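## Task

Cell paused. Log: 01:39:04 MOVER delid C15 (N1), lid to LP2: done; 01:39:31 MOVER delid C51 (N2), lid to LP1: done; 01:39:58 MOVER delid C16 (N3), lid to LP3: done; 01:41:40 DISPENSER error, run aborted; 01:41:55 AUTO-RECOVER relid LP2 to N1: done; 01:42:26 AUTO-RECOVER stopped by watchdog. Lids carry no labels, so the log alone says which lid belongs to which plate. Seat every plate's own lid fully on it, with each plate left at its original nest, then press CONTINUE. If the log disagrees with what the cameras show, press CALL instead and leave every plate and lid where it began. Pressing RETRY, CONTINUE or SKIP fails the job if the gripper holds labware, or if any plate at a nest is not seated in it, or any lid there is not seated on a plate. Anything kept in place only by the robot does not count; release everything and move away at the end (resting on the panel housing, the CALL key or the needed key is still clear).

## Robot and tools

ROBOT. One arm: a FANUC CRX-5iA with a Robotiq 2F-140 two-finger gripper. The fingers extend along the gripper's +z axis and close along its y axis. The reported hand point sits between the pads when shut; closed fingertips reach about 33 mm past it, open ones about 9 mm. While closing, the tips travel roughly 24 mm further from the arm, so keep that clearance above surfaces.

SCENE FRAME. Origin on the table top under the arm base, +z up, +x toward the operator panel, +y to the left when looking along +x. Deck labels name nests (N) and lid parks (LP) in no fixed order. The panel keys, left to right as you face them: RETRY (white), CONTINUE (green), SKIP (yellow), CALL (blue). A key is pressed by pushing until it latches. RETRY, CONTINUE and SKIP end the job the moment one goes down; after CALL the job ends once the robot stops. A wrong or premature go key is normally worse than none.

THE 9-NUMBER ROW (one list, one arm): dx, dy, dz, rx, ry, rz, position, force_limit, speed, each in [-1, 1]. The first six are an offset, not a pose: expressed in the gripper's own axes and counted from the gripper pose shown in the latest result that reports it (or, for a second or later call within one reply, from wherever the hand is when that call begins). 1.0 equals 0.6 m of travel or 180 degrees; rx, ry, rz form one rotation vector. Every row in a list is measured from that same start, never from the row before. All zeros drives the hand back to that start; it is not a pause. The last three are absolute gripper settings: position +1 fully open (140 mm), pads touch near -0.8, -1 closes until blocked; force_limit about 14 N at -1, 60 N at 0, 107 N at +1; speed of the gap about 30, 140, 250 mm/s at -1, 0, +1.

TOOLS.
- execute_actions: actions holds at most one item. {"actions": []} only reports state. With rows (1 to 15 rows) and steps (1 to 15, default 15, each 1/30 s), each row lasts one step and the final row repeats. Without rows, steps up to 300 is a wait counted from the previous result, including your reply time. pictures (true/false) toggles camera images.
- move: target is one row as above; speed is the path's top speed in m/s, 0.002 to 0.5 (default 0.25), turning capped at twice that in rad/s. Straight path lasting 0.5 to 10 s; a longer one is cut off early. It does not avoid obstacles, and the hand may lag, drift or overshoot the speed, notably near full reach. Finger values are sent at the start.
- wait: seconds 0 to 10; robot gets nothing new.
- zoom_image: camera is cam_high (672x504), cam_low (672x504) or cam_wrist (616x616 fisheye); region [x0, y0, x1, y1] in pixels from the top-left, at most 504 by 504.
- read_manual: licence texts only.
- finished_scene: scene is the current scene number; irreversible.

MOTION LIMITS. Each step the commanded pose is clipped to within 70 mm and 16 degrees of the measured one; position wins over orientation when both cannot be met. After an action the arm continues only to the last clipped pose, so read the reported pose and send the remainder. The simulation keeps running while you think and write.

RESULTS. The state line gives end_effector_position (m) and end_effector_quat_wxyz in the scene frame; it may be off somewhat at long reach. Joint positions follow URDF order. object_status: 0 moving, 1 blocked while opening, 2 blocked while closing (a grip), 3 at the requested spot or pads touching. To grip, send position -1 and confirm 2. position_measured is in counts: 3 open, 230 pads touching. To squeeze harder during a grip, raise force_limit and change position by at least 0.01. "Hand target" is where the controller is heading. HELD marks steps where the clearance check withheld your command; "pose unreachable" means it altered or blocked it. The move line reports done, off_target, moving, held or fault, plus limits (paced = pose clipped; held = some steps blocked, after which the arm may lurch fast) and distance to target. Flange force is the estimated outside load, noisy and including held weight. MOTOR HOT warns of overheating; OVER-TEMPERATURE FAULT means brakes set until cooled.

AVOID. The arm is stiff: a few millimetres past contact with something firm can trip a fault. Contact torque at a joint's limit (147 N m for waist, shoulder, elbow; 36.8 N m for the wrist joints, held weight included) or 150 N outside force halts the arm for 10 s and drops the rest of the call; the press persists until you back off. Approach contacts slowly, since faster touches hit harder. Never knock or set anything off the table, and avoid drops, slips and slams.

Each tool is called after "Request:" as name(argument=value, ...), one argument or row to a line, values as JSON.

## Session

Request:
execute_actions(
  actions=[],
)

Scene clock: 0.00 s of 9600.00 s.
end_effector_position=(+0.8301, -0.3072, +0.3663) position_measured=3 object_status=3 end_effector_quat_wxyz=(+0.508, +0.352, +0.579, +0.531)
Joint positions: [-0.013  1.601  0.43   0.071  1.754  2.365]
Joint velocities: [-0.001  0.002 -0.    -0.001 -0.001 -0.   ]
Flange force (N, the push that the arm receives, along the gripper's own x y z axes): no reading
Hand target: +0.830, -0.307, +0.366; +0.508, +0.352, +0.579, +0.531

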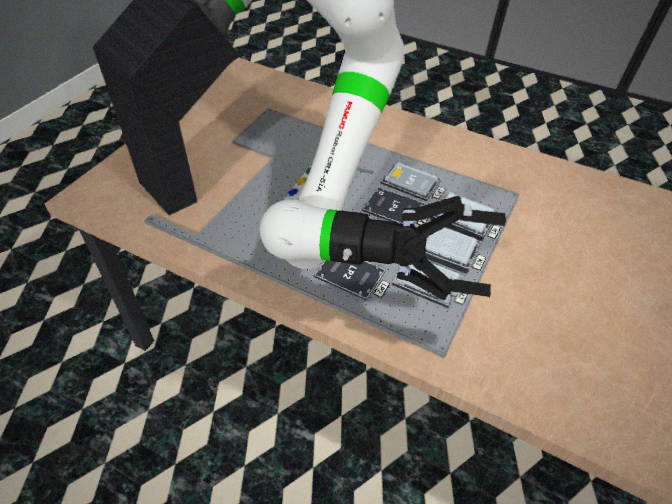

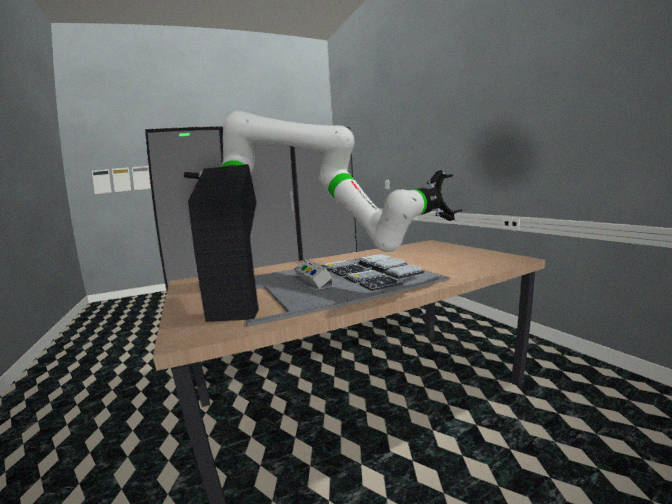

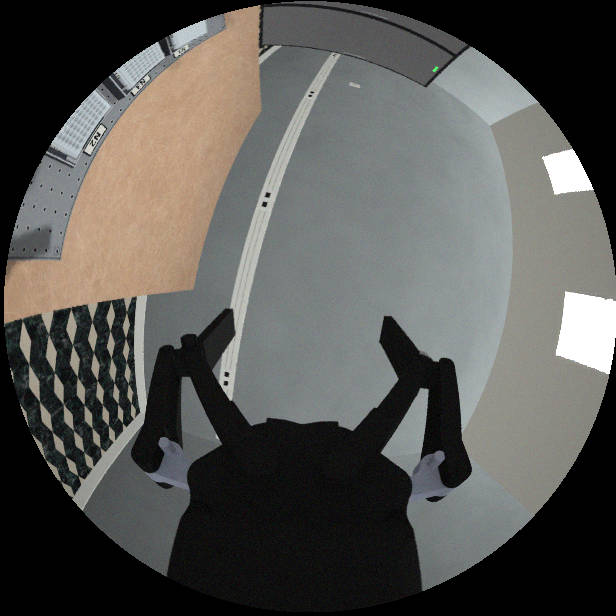

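Request:
move(
  target=[0.528,-0.045,-0.448,0.418,-0.437,0.477,0.5,-0.6,0],
)

Request:
zoom_image(
  camera="cam_high",
  region=[260, 140, 520, 340],
)

Scene clock: 8.10 s of 9600.00 s.
end_effector_position=(+0.5002, -0.0824, +0.2497) position_measured=66 object_status=3 end_effector_quat_wxyz=(+0.004, +1.000, -0.001, +0.002)
Joint positions: [-0.494  0.575 -0.602  2.031  1.158 -0.035]
Joint velocities: [ 0.     0.001  0.001  0.002  0.001 -0.001]
Flange force (N, the push that the arm receives, along the gripper's own x y z axes): [-4.5 0.7 -4.5]
Hand target: +0.500, -0.082, +0.250; +0.004, +1.000, -0.001, +0.002
Off the commanded pose: 0.002 m, 0 deg.
move: done

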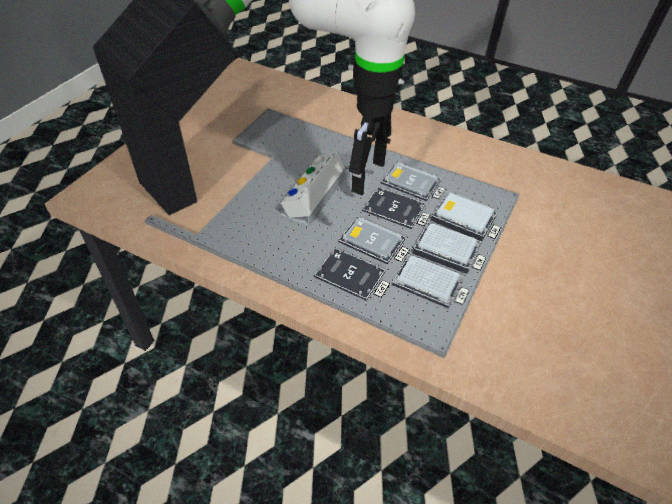

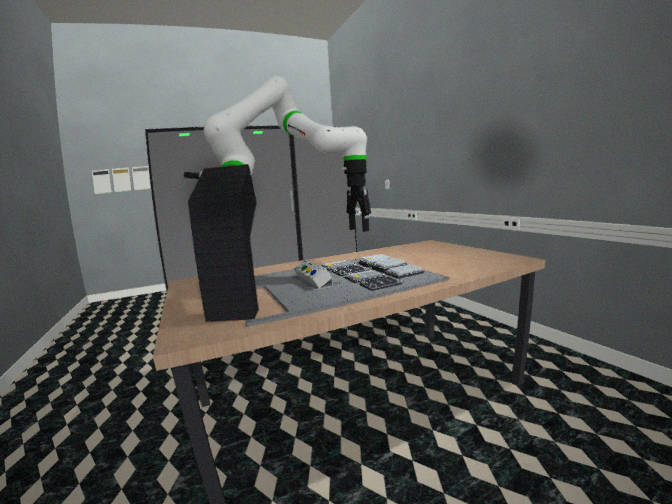

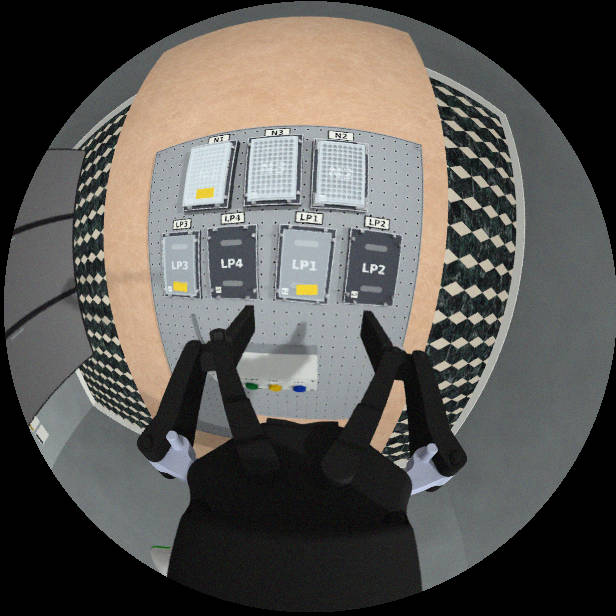

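Region (260, 140, 520, 340) of cam_high's 672x504 image, scaled by 1.938, with more detail than that image has; it fills the top 388 rows of this view, and the rest is white.

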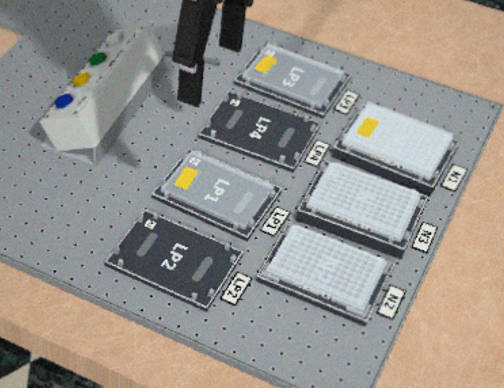

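Request:
move(
  target=[0.06,-0.003,0.27,0,0,0,0.5,-0.6,0],
)

Request:
zoom_image(
  camera="cam_wrist",
  region=[100, 40, 500, 400],
)

Request:
zoom_image(
  camera="cam_high",
  region=[330, 180, 510, 320],
)

Scene clock: 11.00 s of 9600.00 s.
end_effector_position=(+0.5368, -0.0811, +0.0877) position_measured=66 object_status=3 end_effector_quat_wxyz=(+0.004, +1.000, -0.001, +0.002)
Joint positions: [-0.107  0.767 -0.517  1.63   1.008  0.042]
Joint velocities: [ 0.001  0.     0.     0.     0.    -0.   ]
Flange force (N, the push that the arm receives, along the gripper's own x y z axes): [-2.4 0.3 -3.2]
Hand target: +0.537, -0.081, +0.088; +0.004, +1.000, -0.001, +0.002
Off the commanded pose: 0.001 m, 0 deg.
move: done

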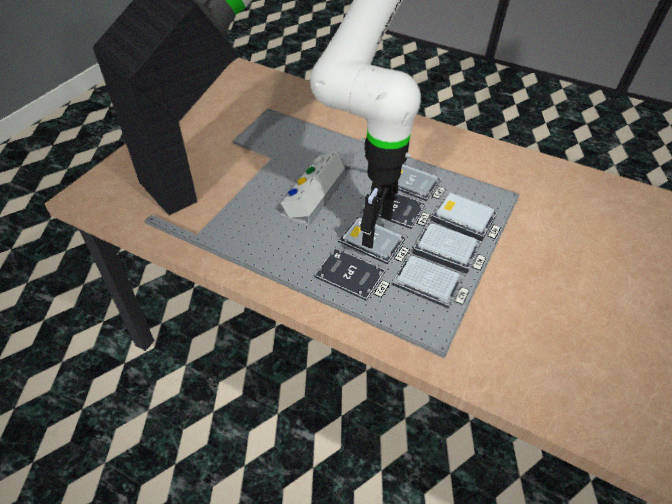

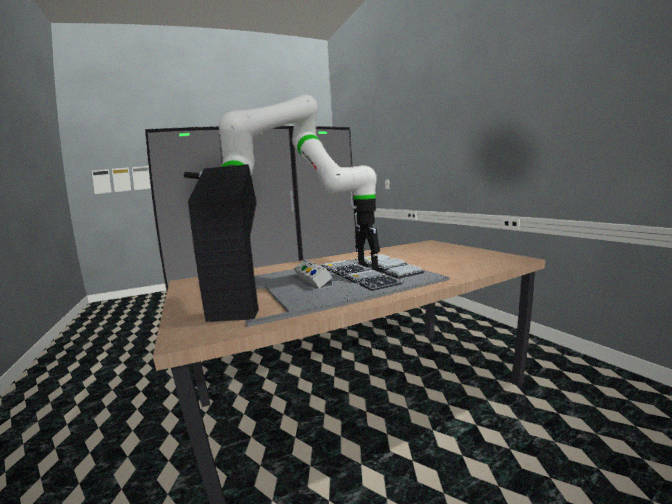

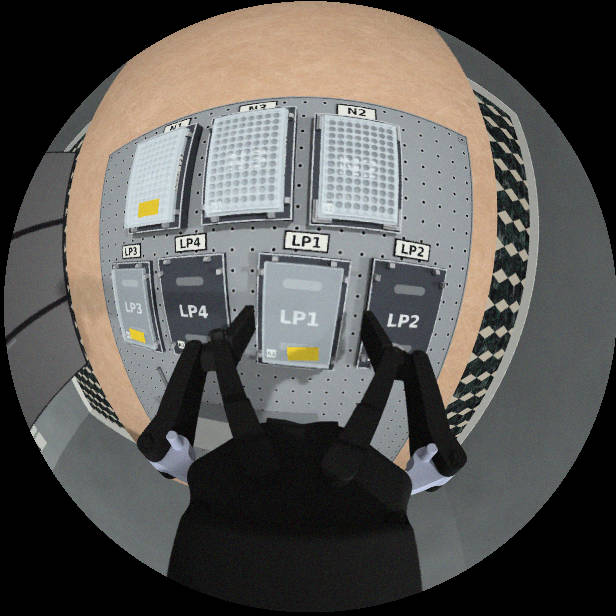

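Region (100, 40, 500, 400) of cam_wrist's 616x616 image, scaled by 1.260, with more detail than that image has; it fills the top 454 rows of this view, and the rest is white.

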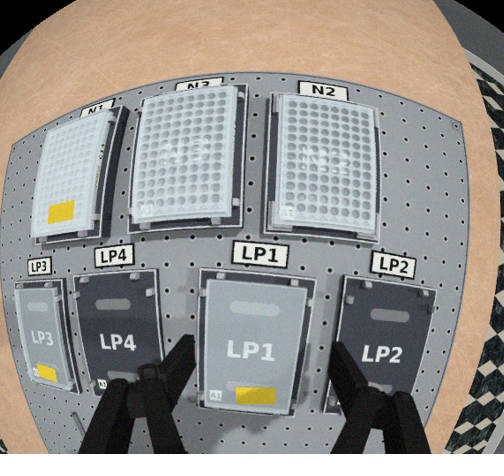

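Region (330, 180, 510, 320) of cam_high's 672x504 image, scaled by 2.800, with more detail than that image has.

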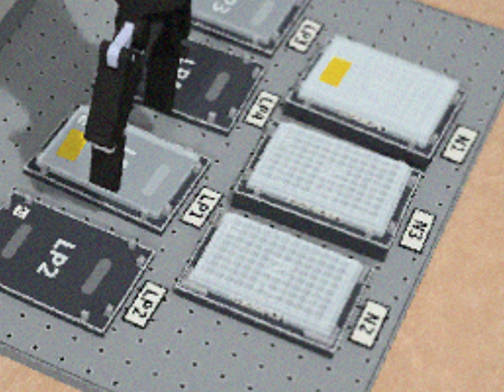

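Request:
zoom_image(
  camera="cam_high",
  region=[390, 210, 490, 310],
)

Request:
move(
  target=[-0.012,-0.013,0.055,0,0,0,0.5,-0.6,0],
  speed=0.06,
)

Request:
zoom_image(
  camera="cam_high",
  region=[320, 180, 440, 280],
)

Request:
zoom_image(
  camera="cam_wrist",
  region=[100, 80, 300, 240],
)

Region (390, 210, 490, 310) of cam_high's 672x504 image, scaled by 5.040, with more detail than that image has.

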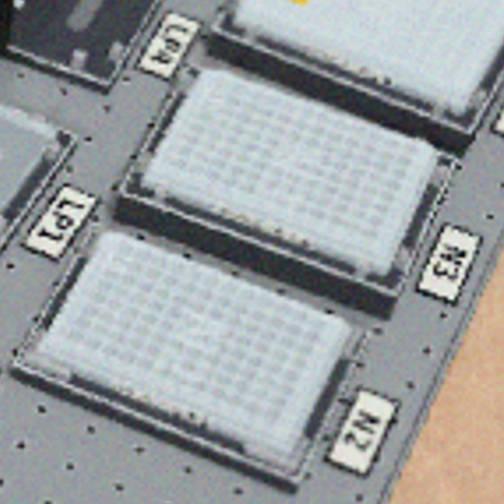

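Scene clock: 14.30 s of 9600.00 s.
end_effector_position=(+0.5296, -0.0734, +0.0547) position_measured=66 object_status=3 end_effector_quat_wxyz=(+0.004, +1.000, -0.001, +0.002)
Joint positions: [-0.023  0.789 -0.523  1.529  0.985  0.076]
Joint velocities: [ 0.    -0.    -0.    -0.    -0.    -0.001]
Flange force (N, the push that the arm receives, along the gripper's own x y z axes): [-1.7 1.6 -5.6]
Hand target: +0.530, -0.073, +0.055; +0.004, +1.000, -0.001, +0.002
Off the commanded pose: 0.000 m, 0 deg.
move: done

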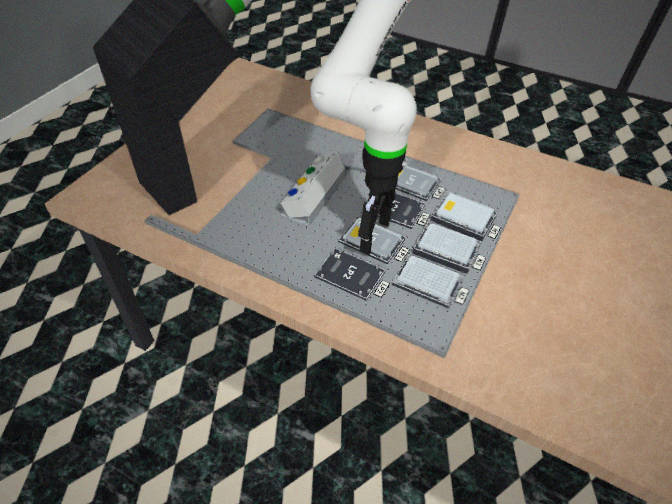

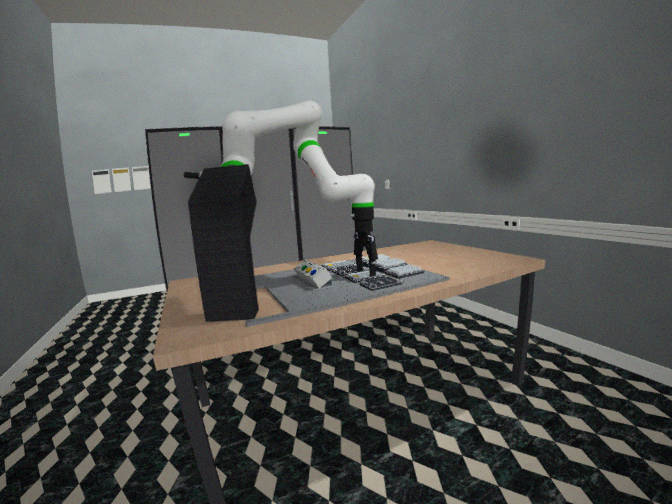

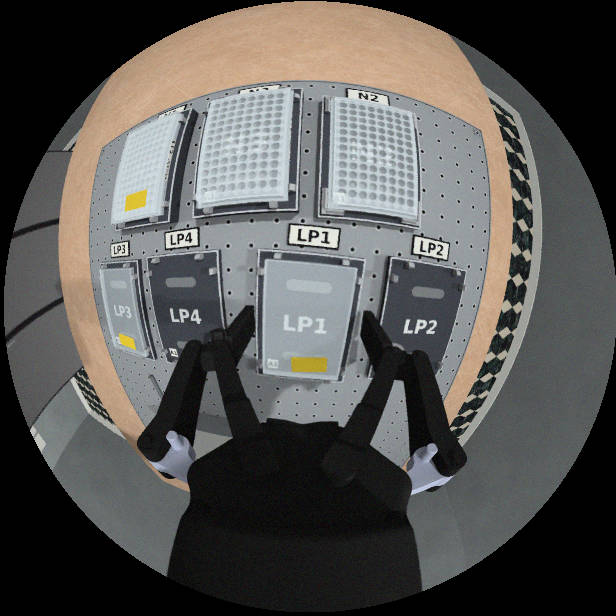

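Region (320, 180, 440, 280) of cam_high's 672x504 image, scaled by 4.200, with more detail than that image has.

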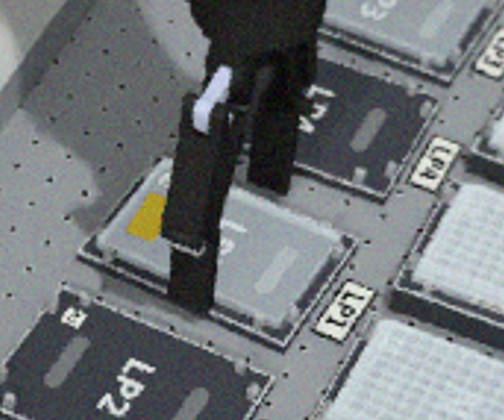

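Region (100, 80, 300, 240) of cam_wrist's 616x616 image, scaled by 2.520, with more detail than that image has; it fills the top 403 rows of this view, and the rest is white.

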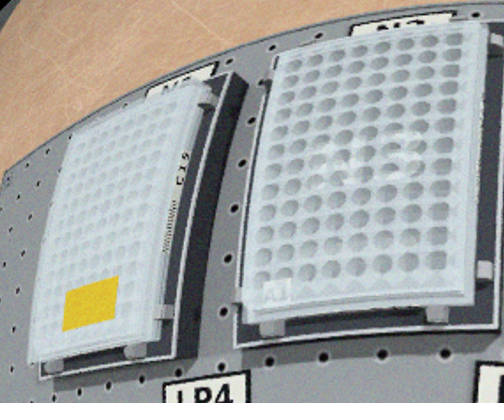

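Request:
move(
  target=[0,0,0.017,0,0,0.008,0.36,-0.6,-0.5],
  speed=0.02,
)

Request:
zoom_image(
  camera="cam_high",
  region=[320, 180, 440, 280],
)

Request:
zoom_image(
  camera="cam_wrist",
  region=[210, 230, 410, 400],
)

Scene clock: 27.30 s of 9600.00 s.
end_effector_position=(+0.5297, -0.0737, +0.0471) position_measured=84 object_status=3 end_effector_quat_wxyz=(+0.003, +1.000, -0.012, +0.003)
Joint positions: [-0.006  0.8   -0.518  1.507  0.982  0.061]
Joint velocities: [ 0.     0.    -0.    -0.001  0.    -0.   ]
Flange force (N, the push that the arm receives, along the gripper's own x y z axes): [-22.0 -5.4 -52.8]
Hand target: +0.530, -0.074, +0.047; +0.003, +1.000, -0.012, +0.003
Off the commanded pose: 0.003 m, 0 deg.
FORCE FAULT: contact force on the arm reached its limit, and the arm stopped for 10 seconds. The contact can be on any part of the arm, not only on its tool. The arm's remaining commands of this call were not run. The arm holds still and accepts commands again. Move the arm away from the contact; if what it grips holds it there, let go first. Pushing or pulling that hard again can fault the arm again.
move: fault

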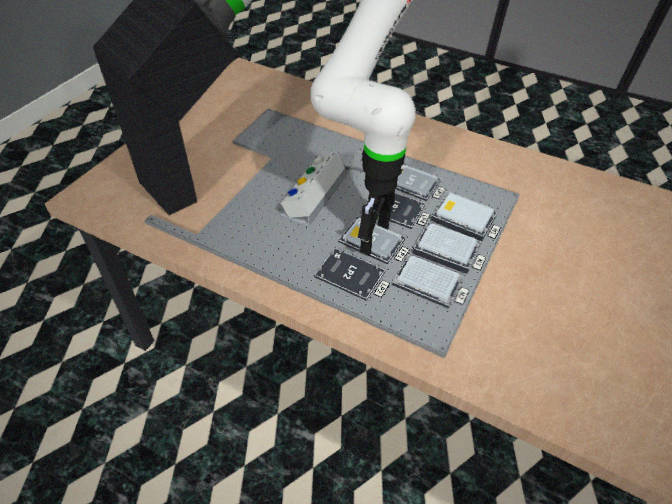

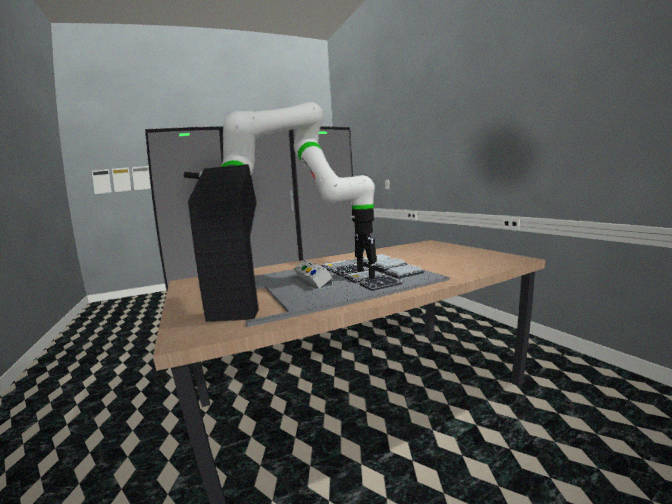

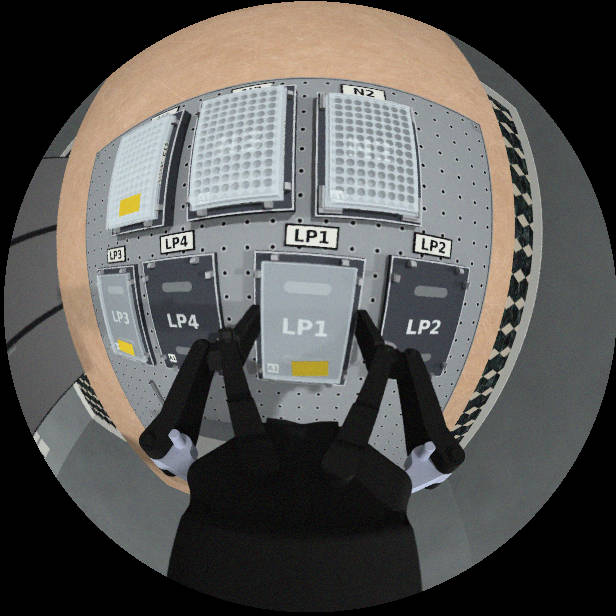

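Region (320, 180, 440, 280) of cam_high's 672x504 image, scaled by 4.200, with more detail than that image has.

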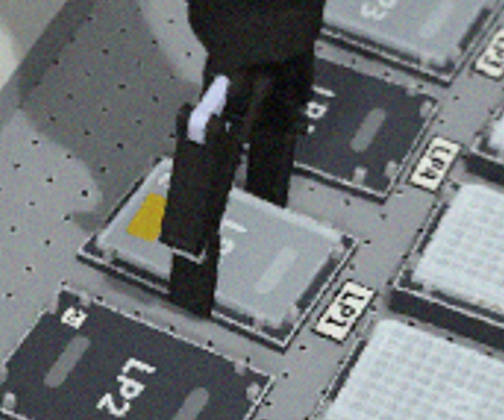

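Region (210, 230, 410, 400) of cam_wrist's 616x616 image, scaled by 2.520, with more detail than that image has; it fills the top 428 rows of this view, and the rest is white.

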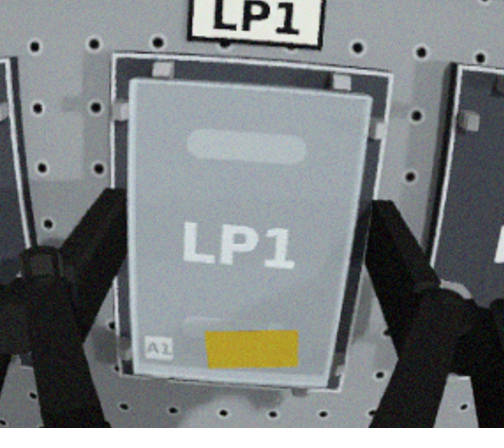

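Request:
move(
  target=[0,-0.003,-0.01,0,0,0,0.36,-0.6,-0.5],
  speed=0.02,
)

Request:
move(
  target=[0,0,0,0,0,0,-1,-0.6,-0.8],
)

Request:
move(
  target=[0,0,-0.07,0,0,0,-1,-0.6,-0.8],
  speed=0.08,
)

Scene clock: 29.97 s of 9600.00 s.
end_effector_position=(+0.5297, -0.0719, +0.0531) position_measured=84 object_status=3 end_effector_quat_wxyz=(+0.003, +1.000, -0.012, +0.003)
Joint positions: [-0.017  0.788 -0.525  1.521  0.984  0.055]
Joint velocities: [-0. -0.  0.  0. -0. -0.]
Flange force (N, the push that the arm receives, along the gripper's own x y z axes): [-3.4 1.5 -4.4]
Hand target: +0.530, -0.072, +0.053; +0.003, +1.000, -0.012, +0.003
Off the commanded pose: 0.000 m, 0 deg.
move: done

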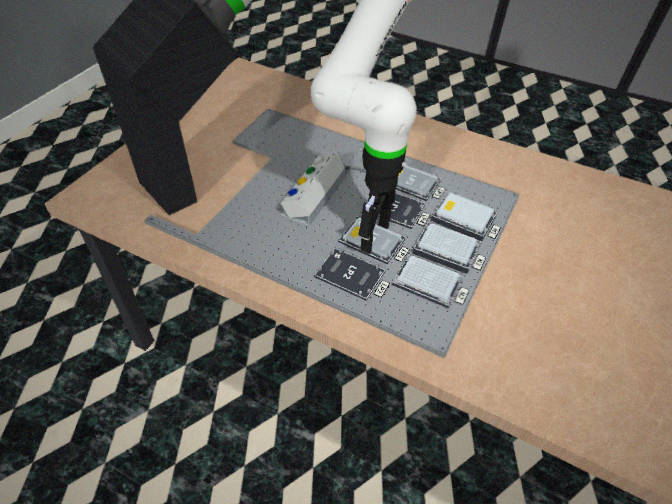

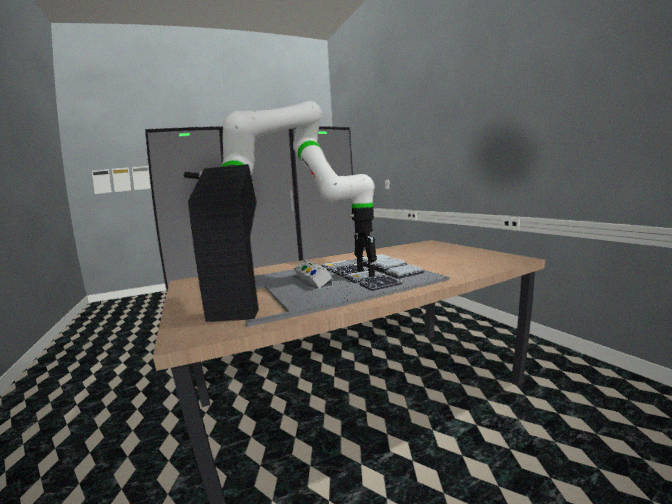

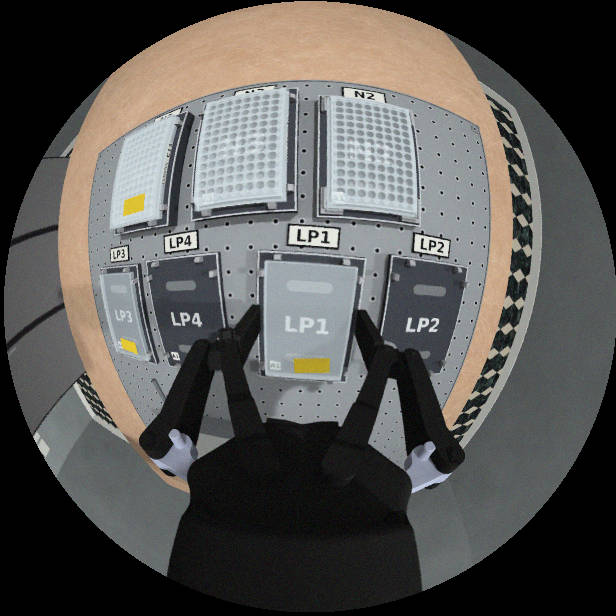

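Scene clock: 30.47 s of 9600.00 s.
end_effector_position=(+0.5297, -0.0718, +0.0532) position_measured=102 object_status=2 end_effector_quat_wxyz=(+0.003, +1.000, -0.013, +0.003)
Joint positions: [-0.017  0.788 -0.525  1.521  0.985  0.055]
Joint velocities: [0.    0.001 0.    0.001 0.001 0.001]
Flange force (N, the push that the arm receives, along the gripper's own x y z axes): [-7.9 -7.4 -25.6]
Hand target: +0.530, -0.072, +0.053; +0.003, +1.000, -0.012, +0.003
Off the commanded pose: 0.000 m, 0 deg.
move: done

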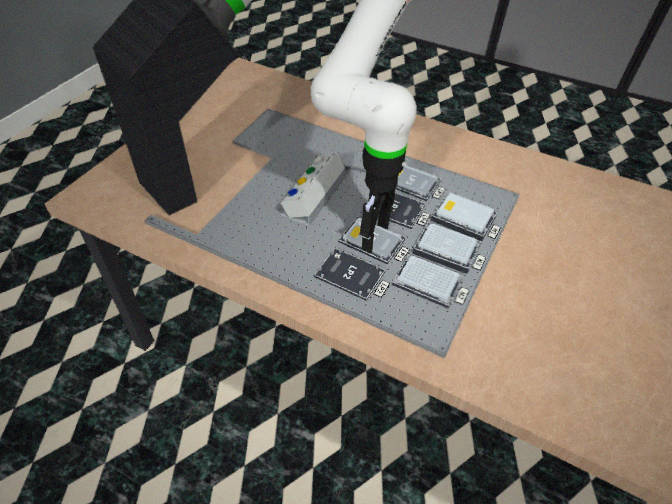

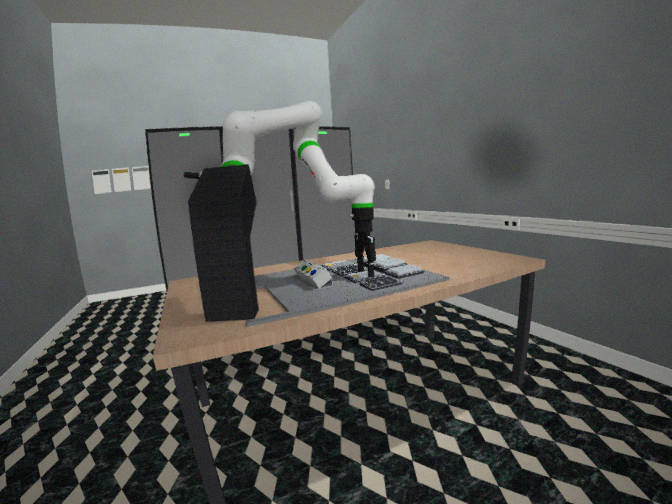

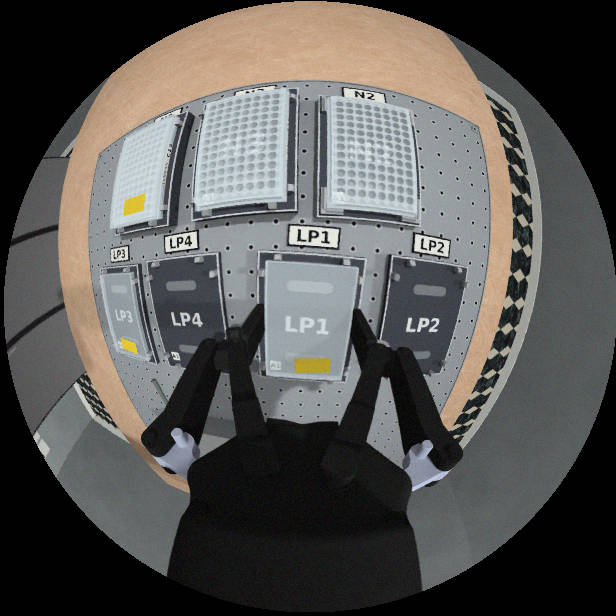

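Scene clock: 31.30 s of 9600.00 s.
end_effector_position=(+0.5295, -0.0717, +0.0952) position_measured=102 object_status=2 end_effector_quat_wxyz=(+0.003, +1.000, -0.013, +0.003)
Joint positions: [-0.112  0.734 -0.553  1.63   1.01   0.023]
Joint velocities: [-0.001 -0.001 -0.    -0.     0.    -0.   ]
Flange force (N, the push that the arm receives, along the gripper's own x y z axes): [-4.0 1.1 -3.7]
Hand target: +0.530, -0.072, +0.095; +0.003, +1.000, -0.013, +0.003
Off the commanded pose: 0.000 m, 0 deg.
move: done

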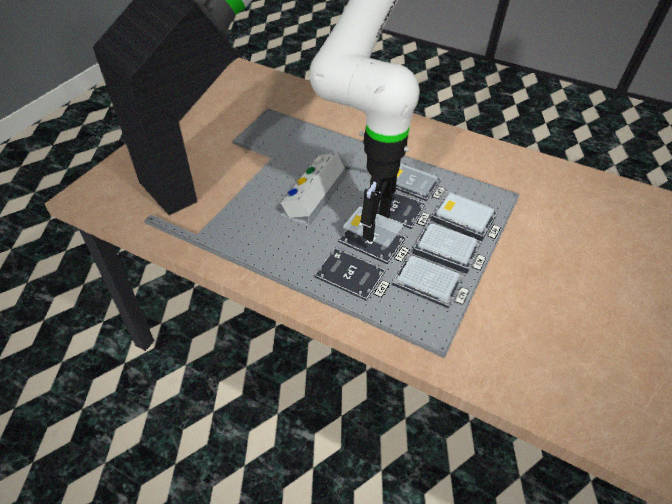

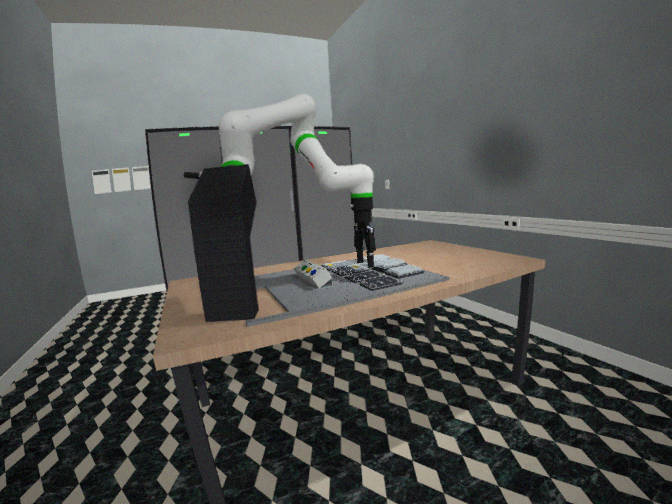

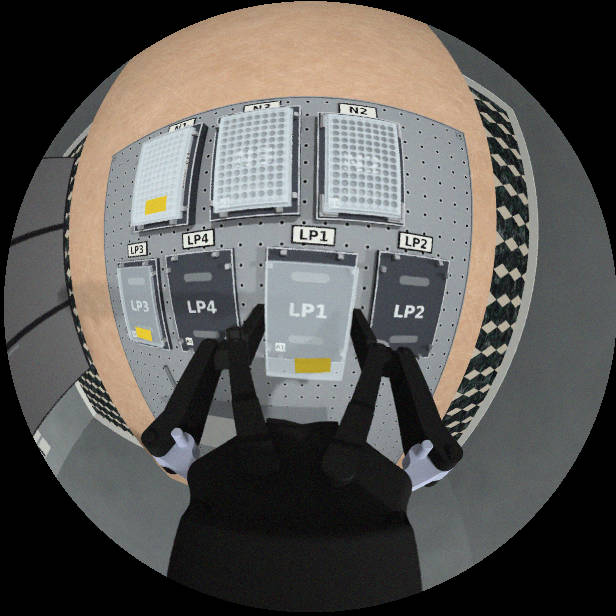

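N2 is roughly +0.17 x, −0.052 y.

Request:
move(
  target=[0.285,0.085,0.02,0,0,0,-1,-0.6,-0.8],
  speed=0.15,
)

Request:
zoom_image(
  camera="cam_high",
  region=[380, 220, 500, 320],
)

Request:
zoom_image(
  camera="cam_wrist",
  region=[170, 220, 410, 400],
)

Scene clock: 34.43 s of 9600.00 s.
end_effector_position=(+0.6997, -0.1263, +0.0843) position_measured=102 object_status=2 end_effector_quat_wxyz=(+0.003, +1.000, -0.013, +0.003)
Joint positions: [-0.159  1.021  0.058  1.855  1.086 -0.341]
Joint velocities: [-0.     0.     0.001  0.002 -0.    -0.002]
Flange force (N, the push that the arm receives, along the gripper's own x y z axes): [-4.4 0.4 -3.0]
Hand target: +0.700, -0.126, +0.084; +0.003, +1.000, -0.013, +0.003
Off the commanded pose: 0.001 m, 0 deg.
move: done

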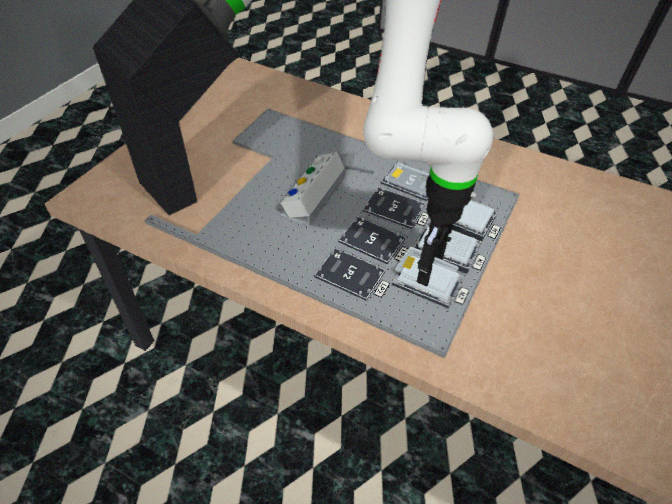

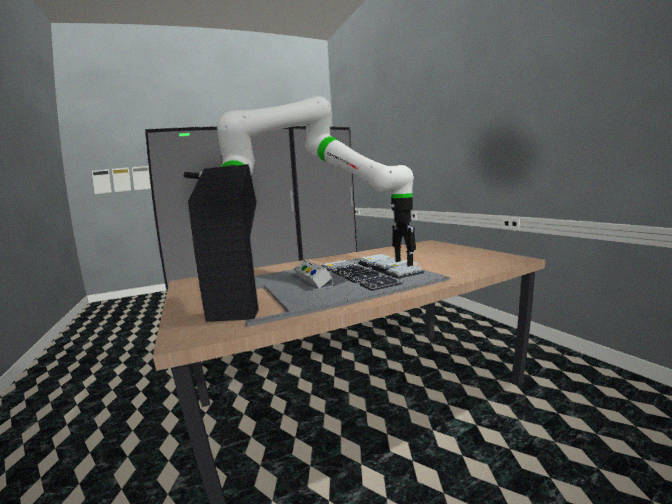

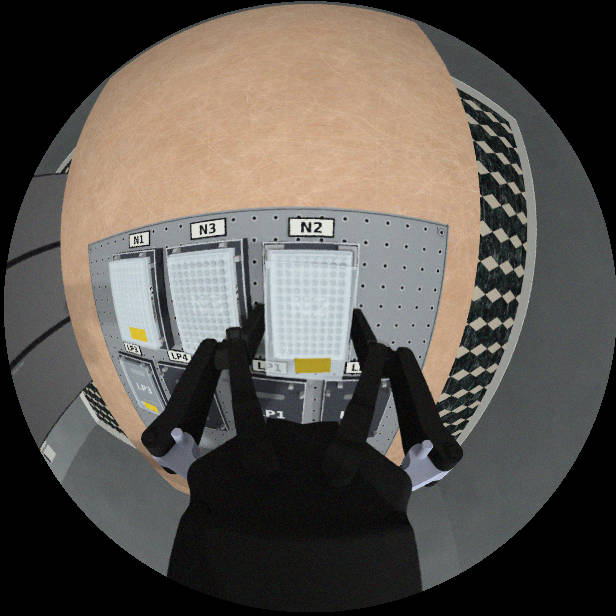

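Region (380, 220, 500, 320) of cam_high's 672x504 image, scaled by 4.200, with more detail than that image has.

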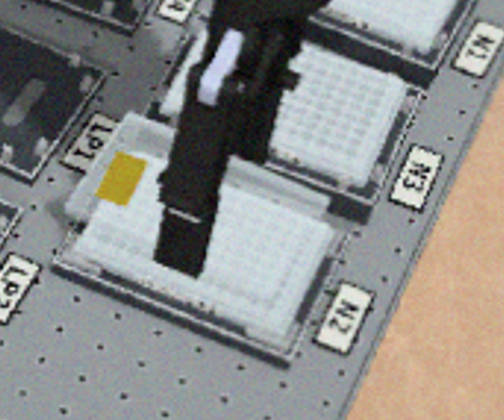

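Region (170, 220, 410, 400) of cam_wrist's 616x616 image, scaled by 2.100, with more detail than that image has; it fills the top 378 rows of this view, and the rest is white.

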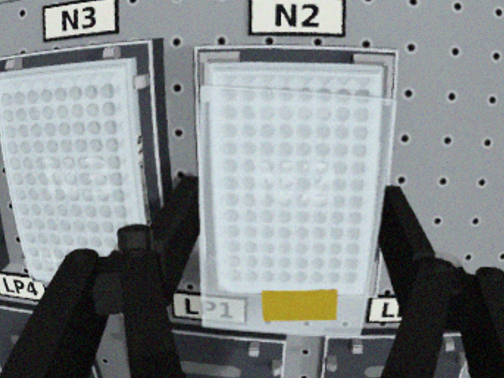

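Request:
move(
  target=[0.015,0,0.012,0,0,-0.014,-1,-0.6,-0.8],
  speed=0.03,
)

Request:
zoom_image(
  camera="cam_high",
  region=[380, 220, 500, 320],
)

Request:
zoom_image(
  camera="cam_wrist",
  region=[210, 240, 390, 400],
)

Scene clock: 37.03 s of 9600.00 s.
end_effector_position=(+0.7088, -0.1265, +0.0771) position_measured=102 object_status=2 end_effector_quat_wxyz=(+0.003, +1.000, +0.009, +0.003)
Joint positions: [-0.149  1.041  0.097  1.857  1.086 -0.318]
Joint velocities: [ 0.    -0.001  0.     0.    -0.    -0.002]
Flange force (N, the push that the arm receives, along the gripper's own x y z axes): [-3.6 -0.3 -3.4]
Hand target: +0.709, -0.127, +0.077; +0.003, +1.000, +0.009, +0.003
Off the commanded pose: 0.000 m, 0 deg.
move: done

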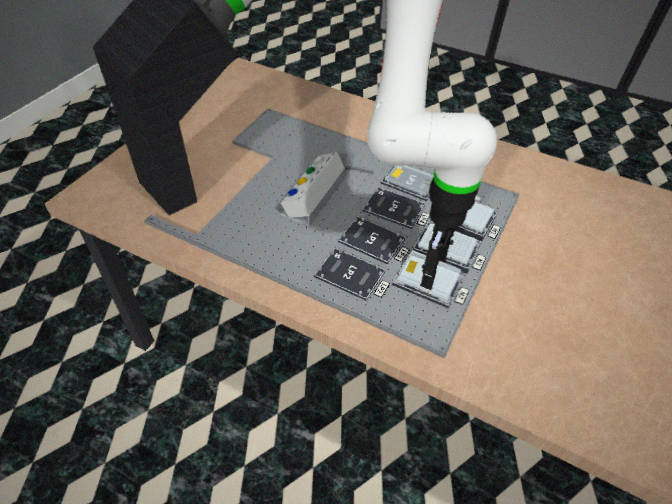

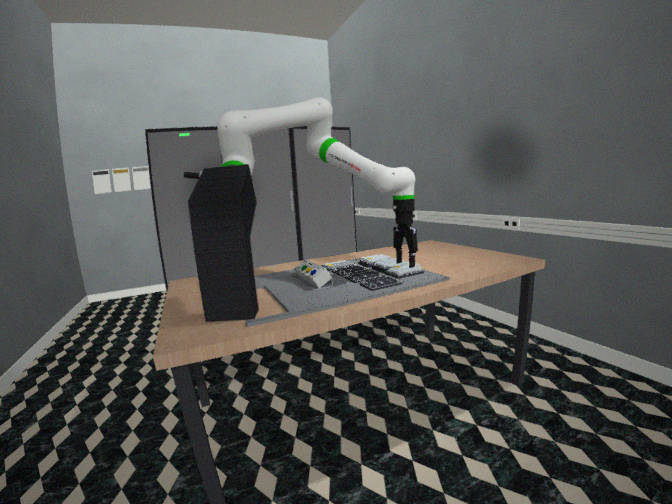

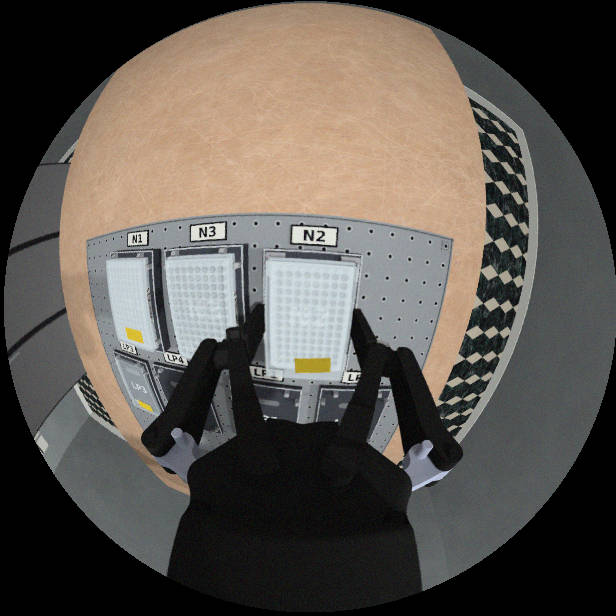

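Region (380, 220, 500, 320) of cam_high's 672x504 image, scaled by 4.200, with more detail than that image has.

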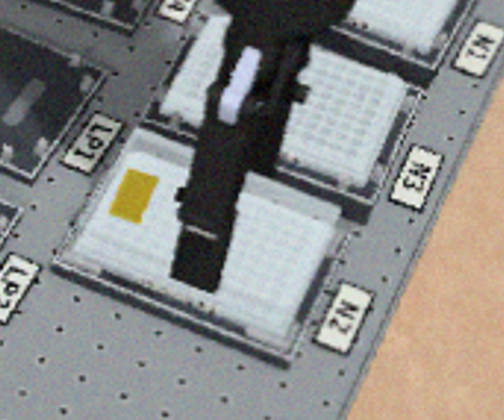

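Region (210, 240, 390, 400) of cam_wrist's 616x616 image, scaled by 2.800, with more detail than that image has.

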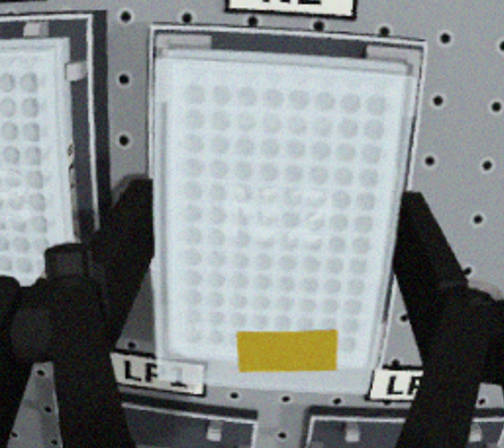

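Request:
move(
  target=[0.002,0.002,0.007,0,0,0,-1,-0.6,-0.8],
  speed=0.01,
)

Request:
zoom_image(
  camera="cam_high",
  region=[380, 220, 500, 320],
)

Request:
zoom_image(
  camera="cam_wrist",
  region=[210, 240, 390, 400],
)

Scene clock: 39.40 s of 9600.00 s.
end_effector_position=(+0.7100, -0.1277, +0.0729) position_measured=102 object_status=2 end_effector_quat_wxyz=(+0.003, +1.000, +0.009, +0.003)
Joint positions: [-0.144  1.05   0.106  1.854  1.083 -0.32 ]
Joint velocities: [-0.     0.     0.    -0.001  0.001 -0.   ]
Flange force (N, the push that the arm receives, along the gripper's own x y z axes): [-4.0 -0.9 -4.4]
Hand target: +0.710, -0.128, +0.073; +0.003, +1.000, +0.009, +0.003
Off the commanded pose: 0.000 m, 0 deg.
move: done

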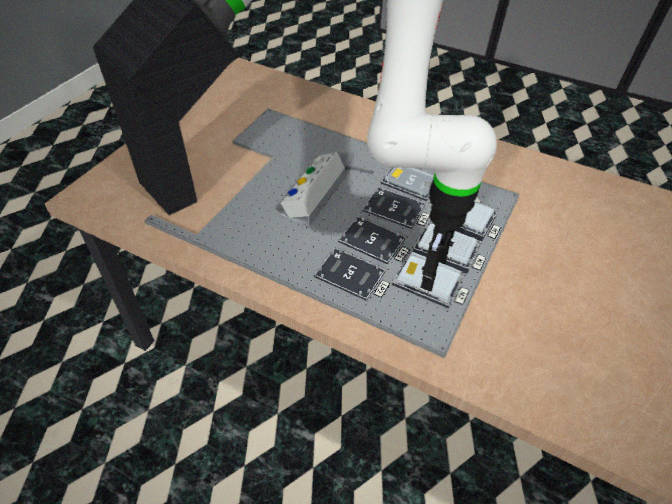

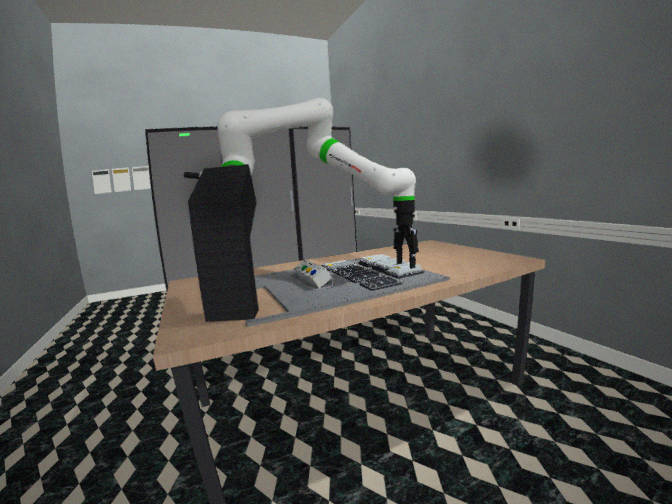

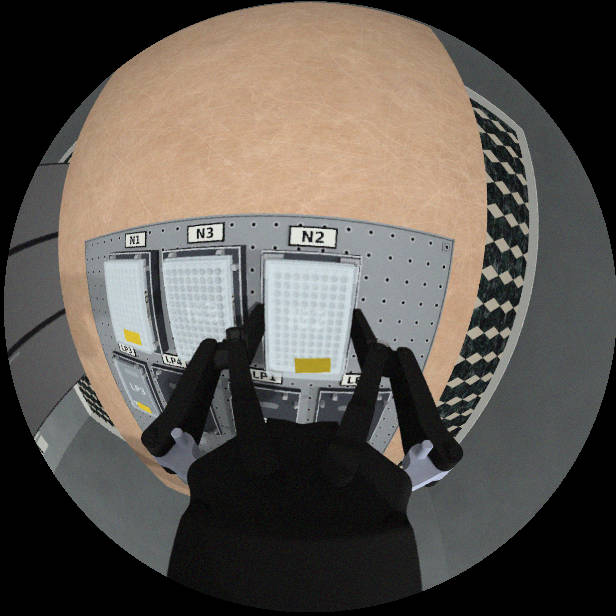

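Region (380, 220, 500, 320) of cam_high's 672x504 image, scaled by 4.200, with more detail than that image has.

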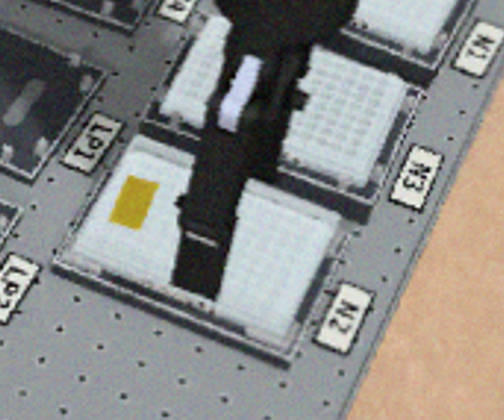

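Region (210, 240, 390, 400) of cam_wrist's 616x616 image, scaled by 2.800, with more detail than that image has.

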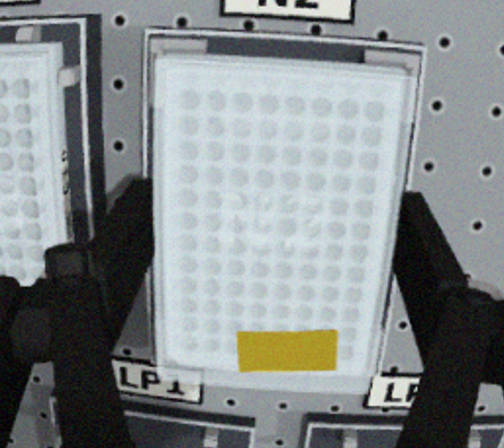

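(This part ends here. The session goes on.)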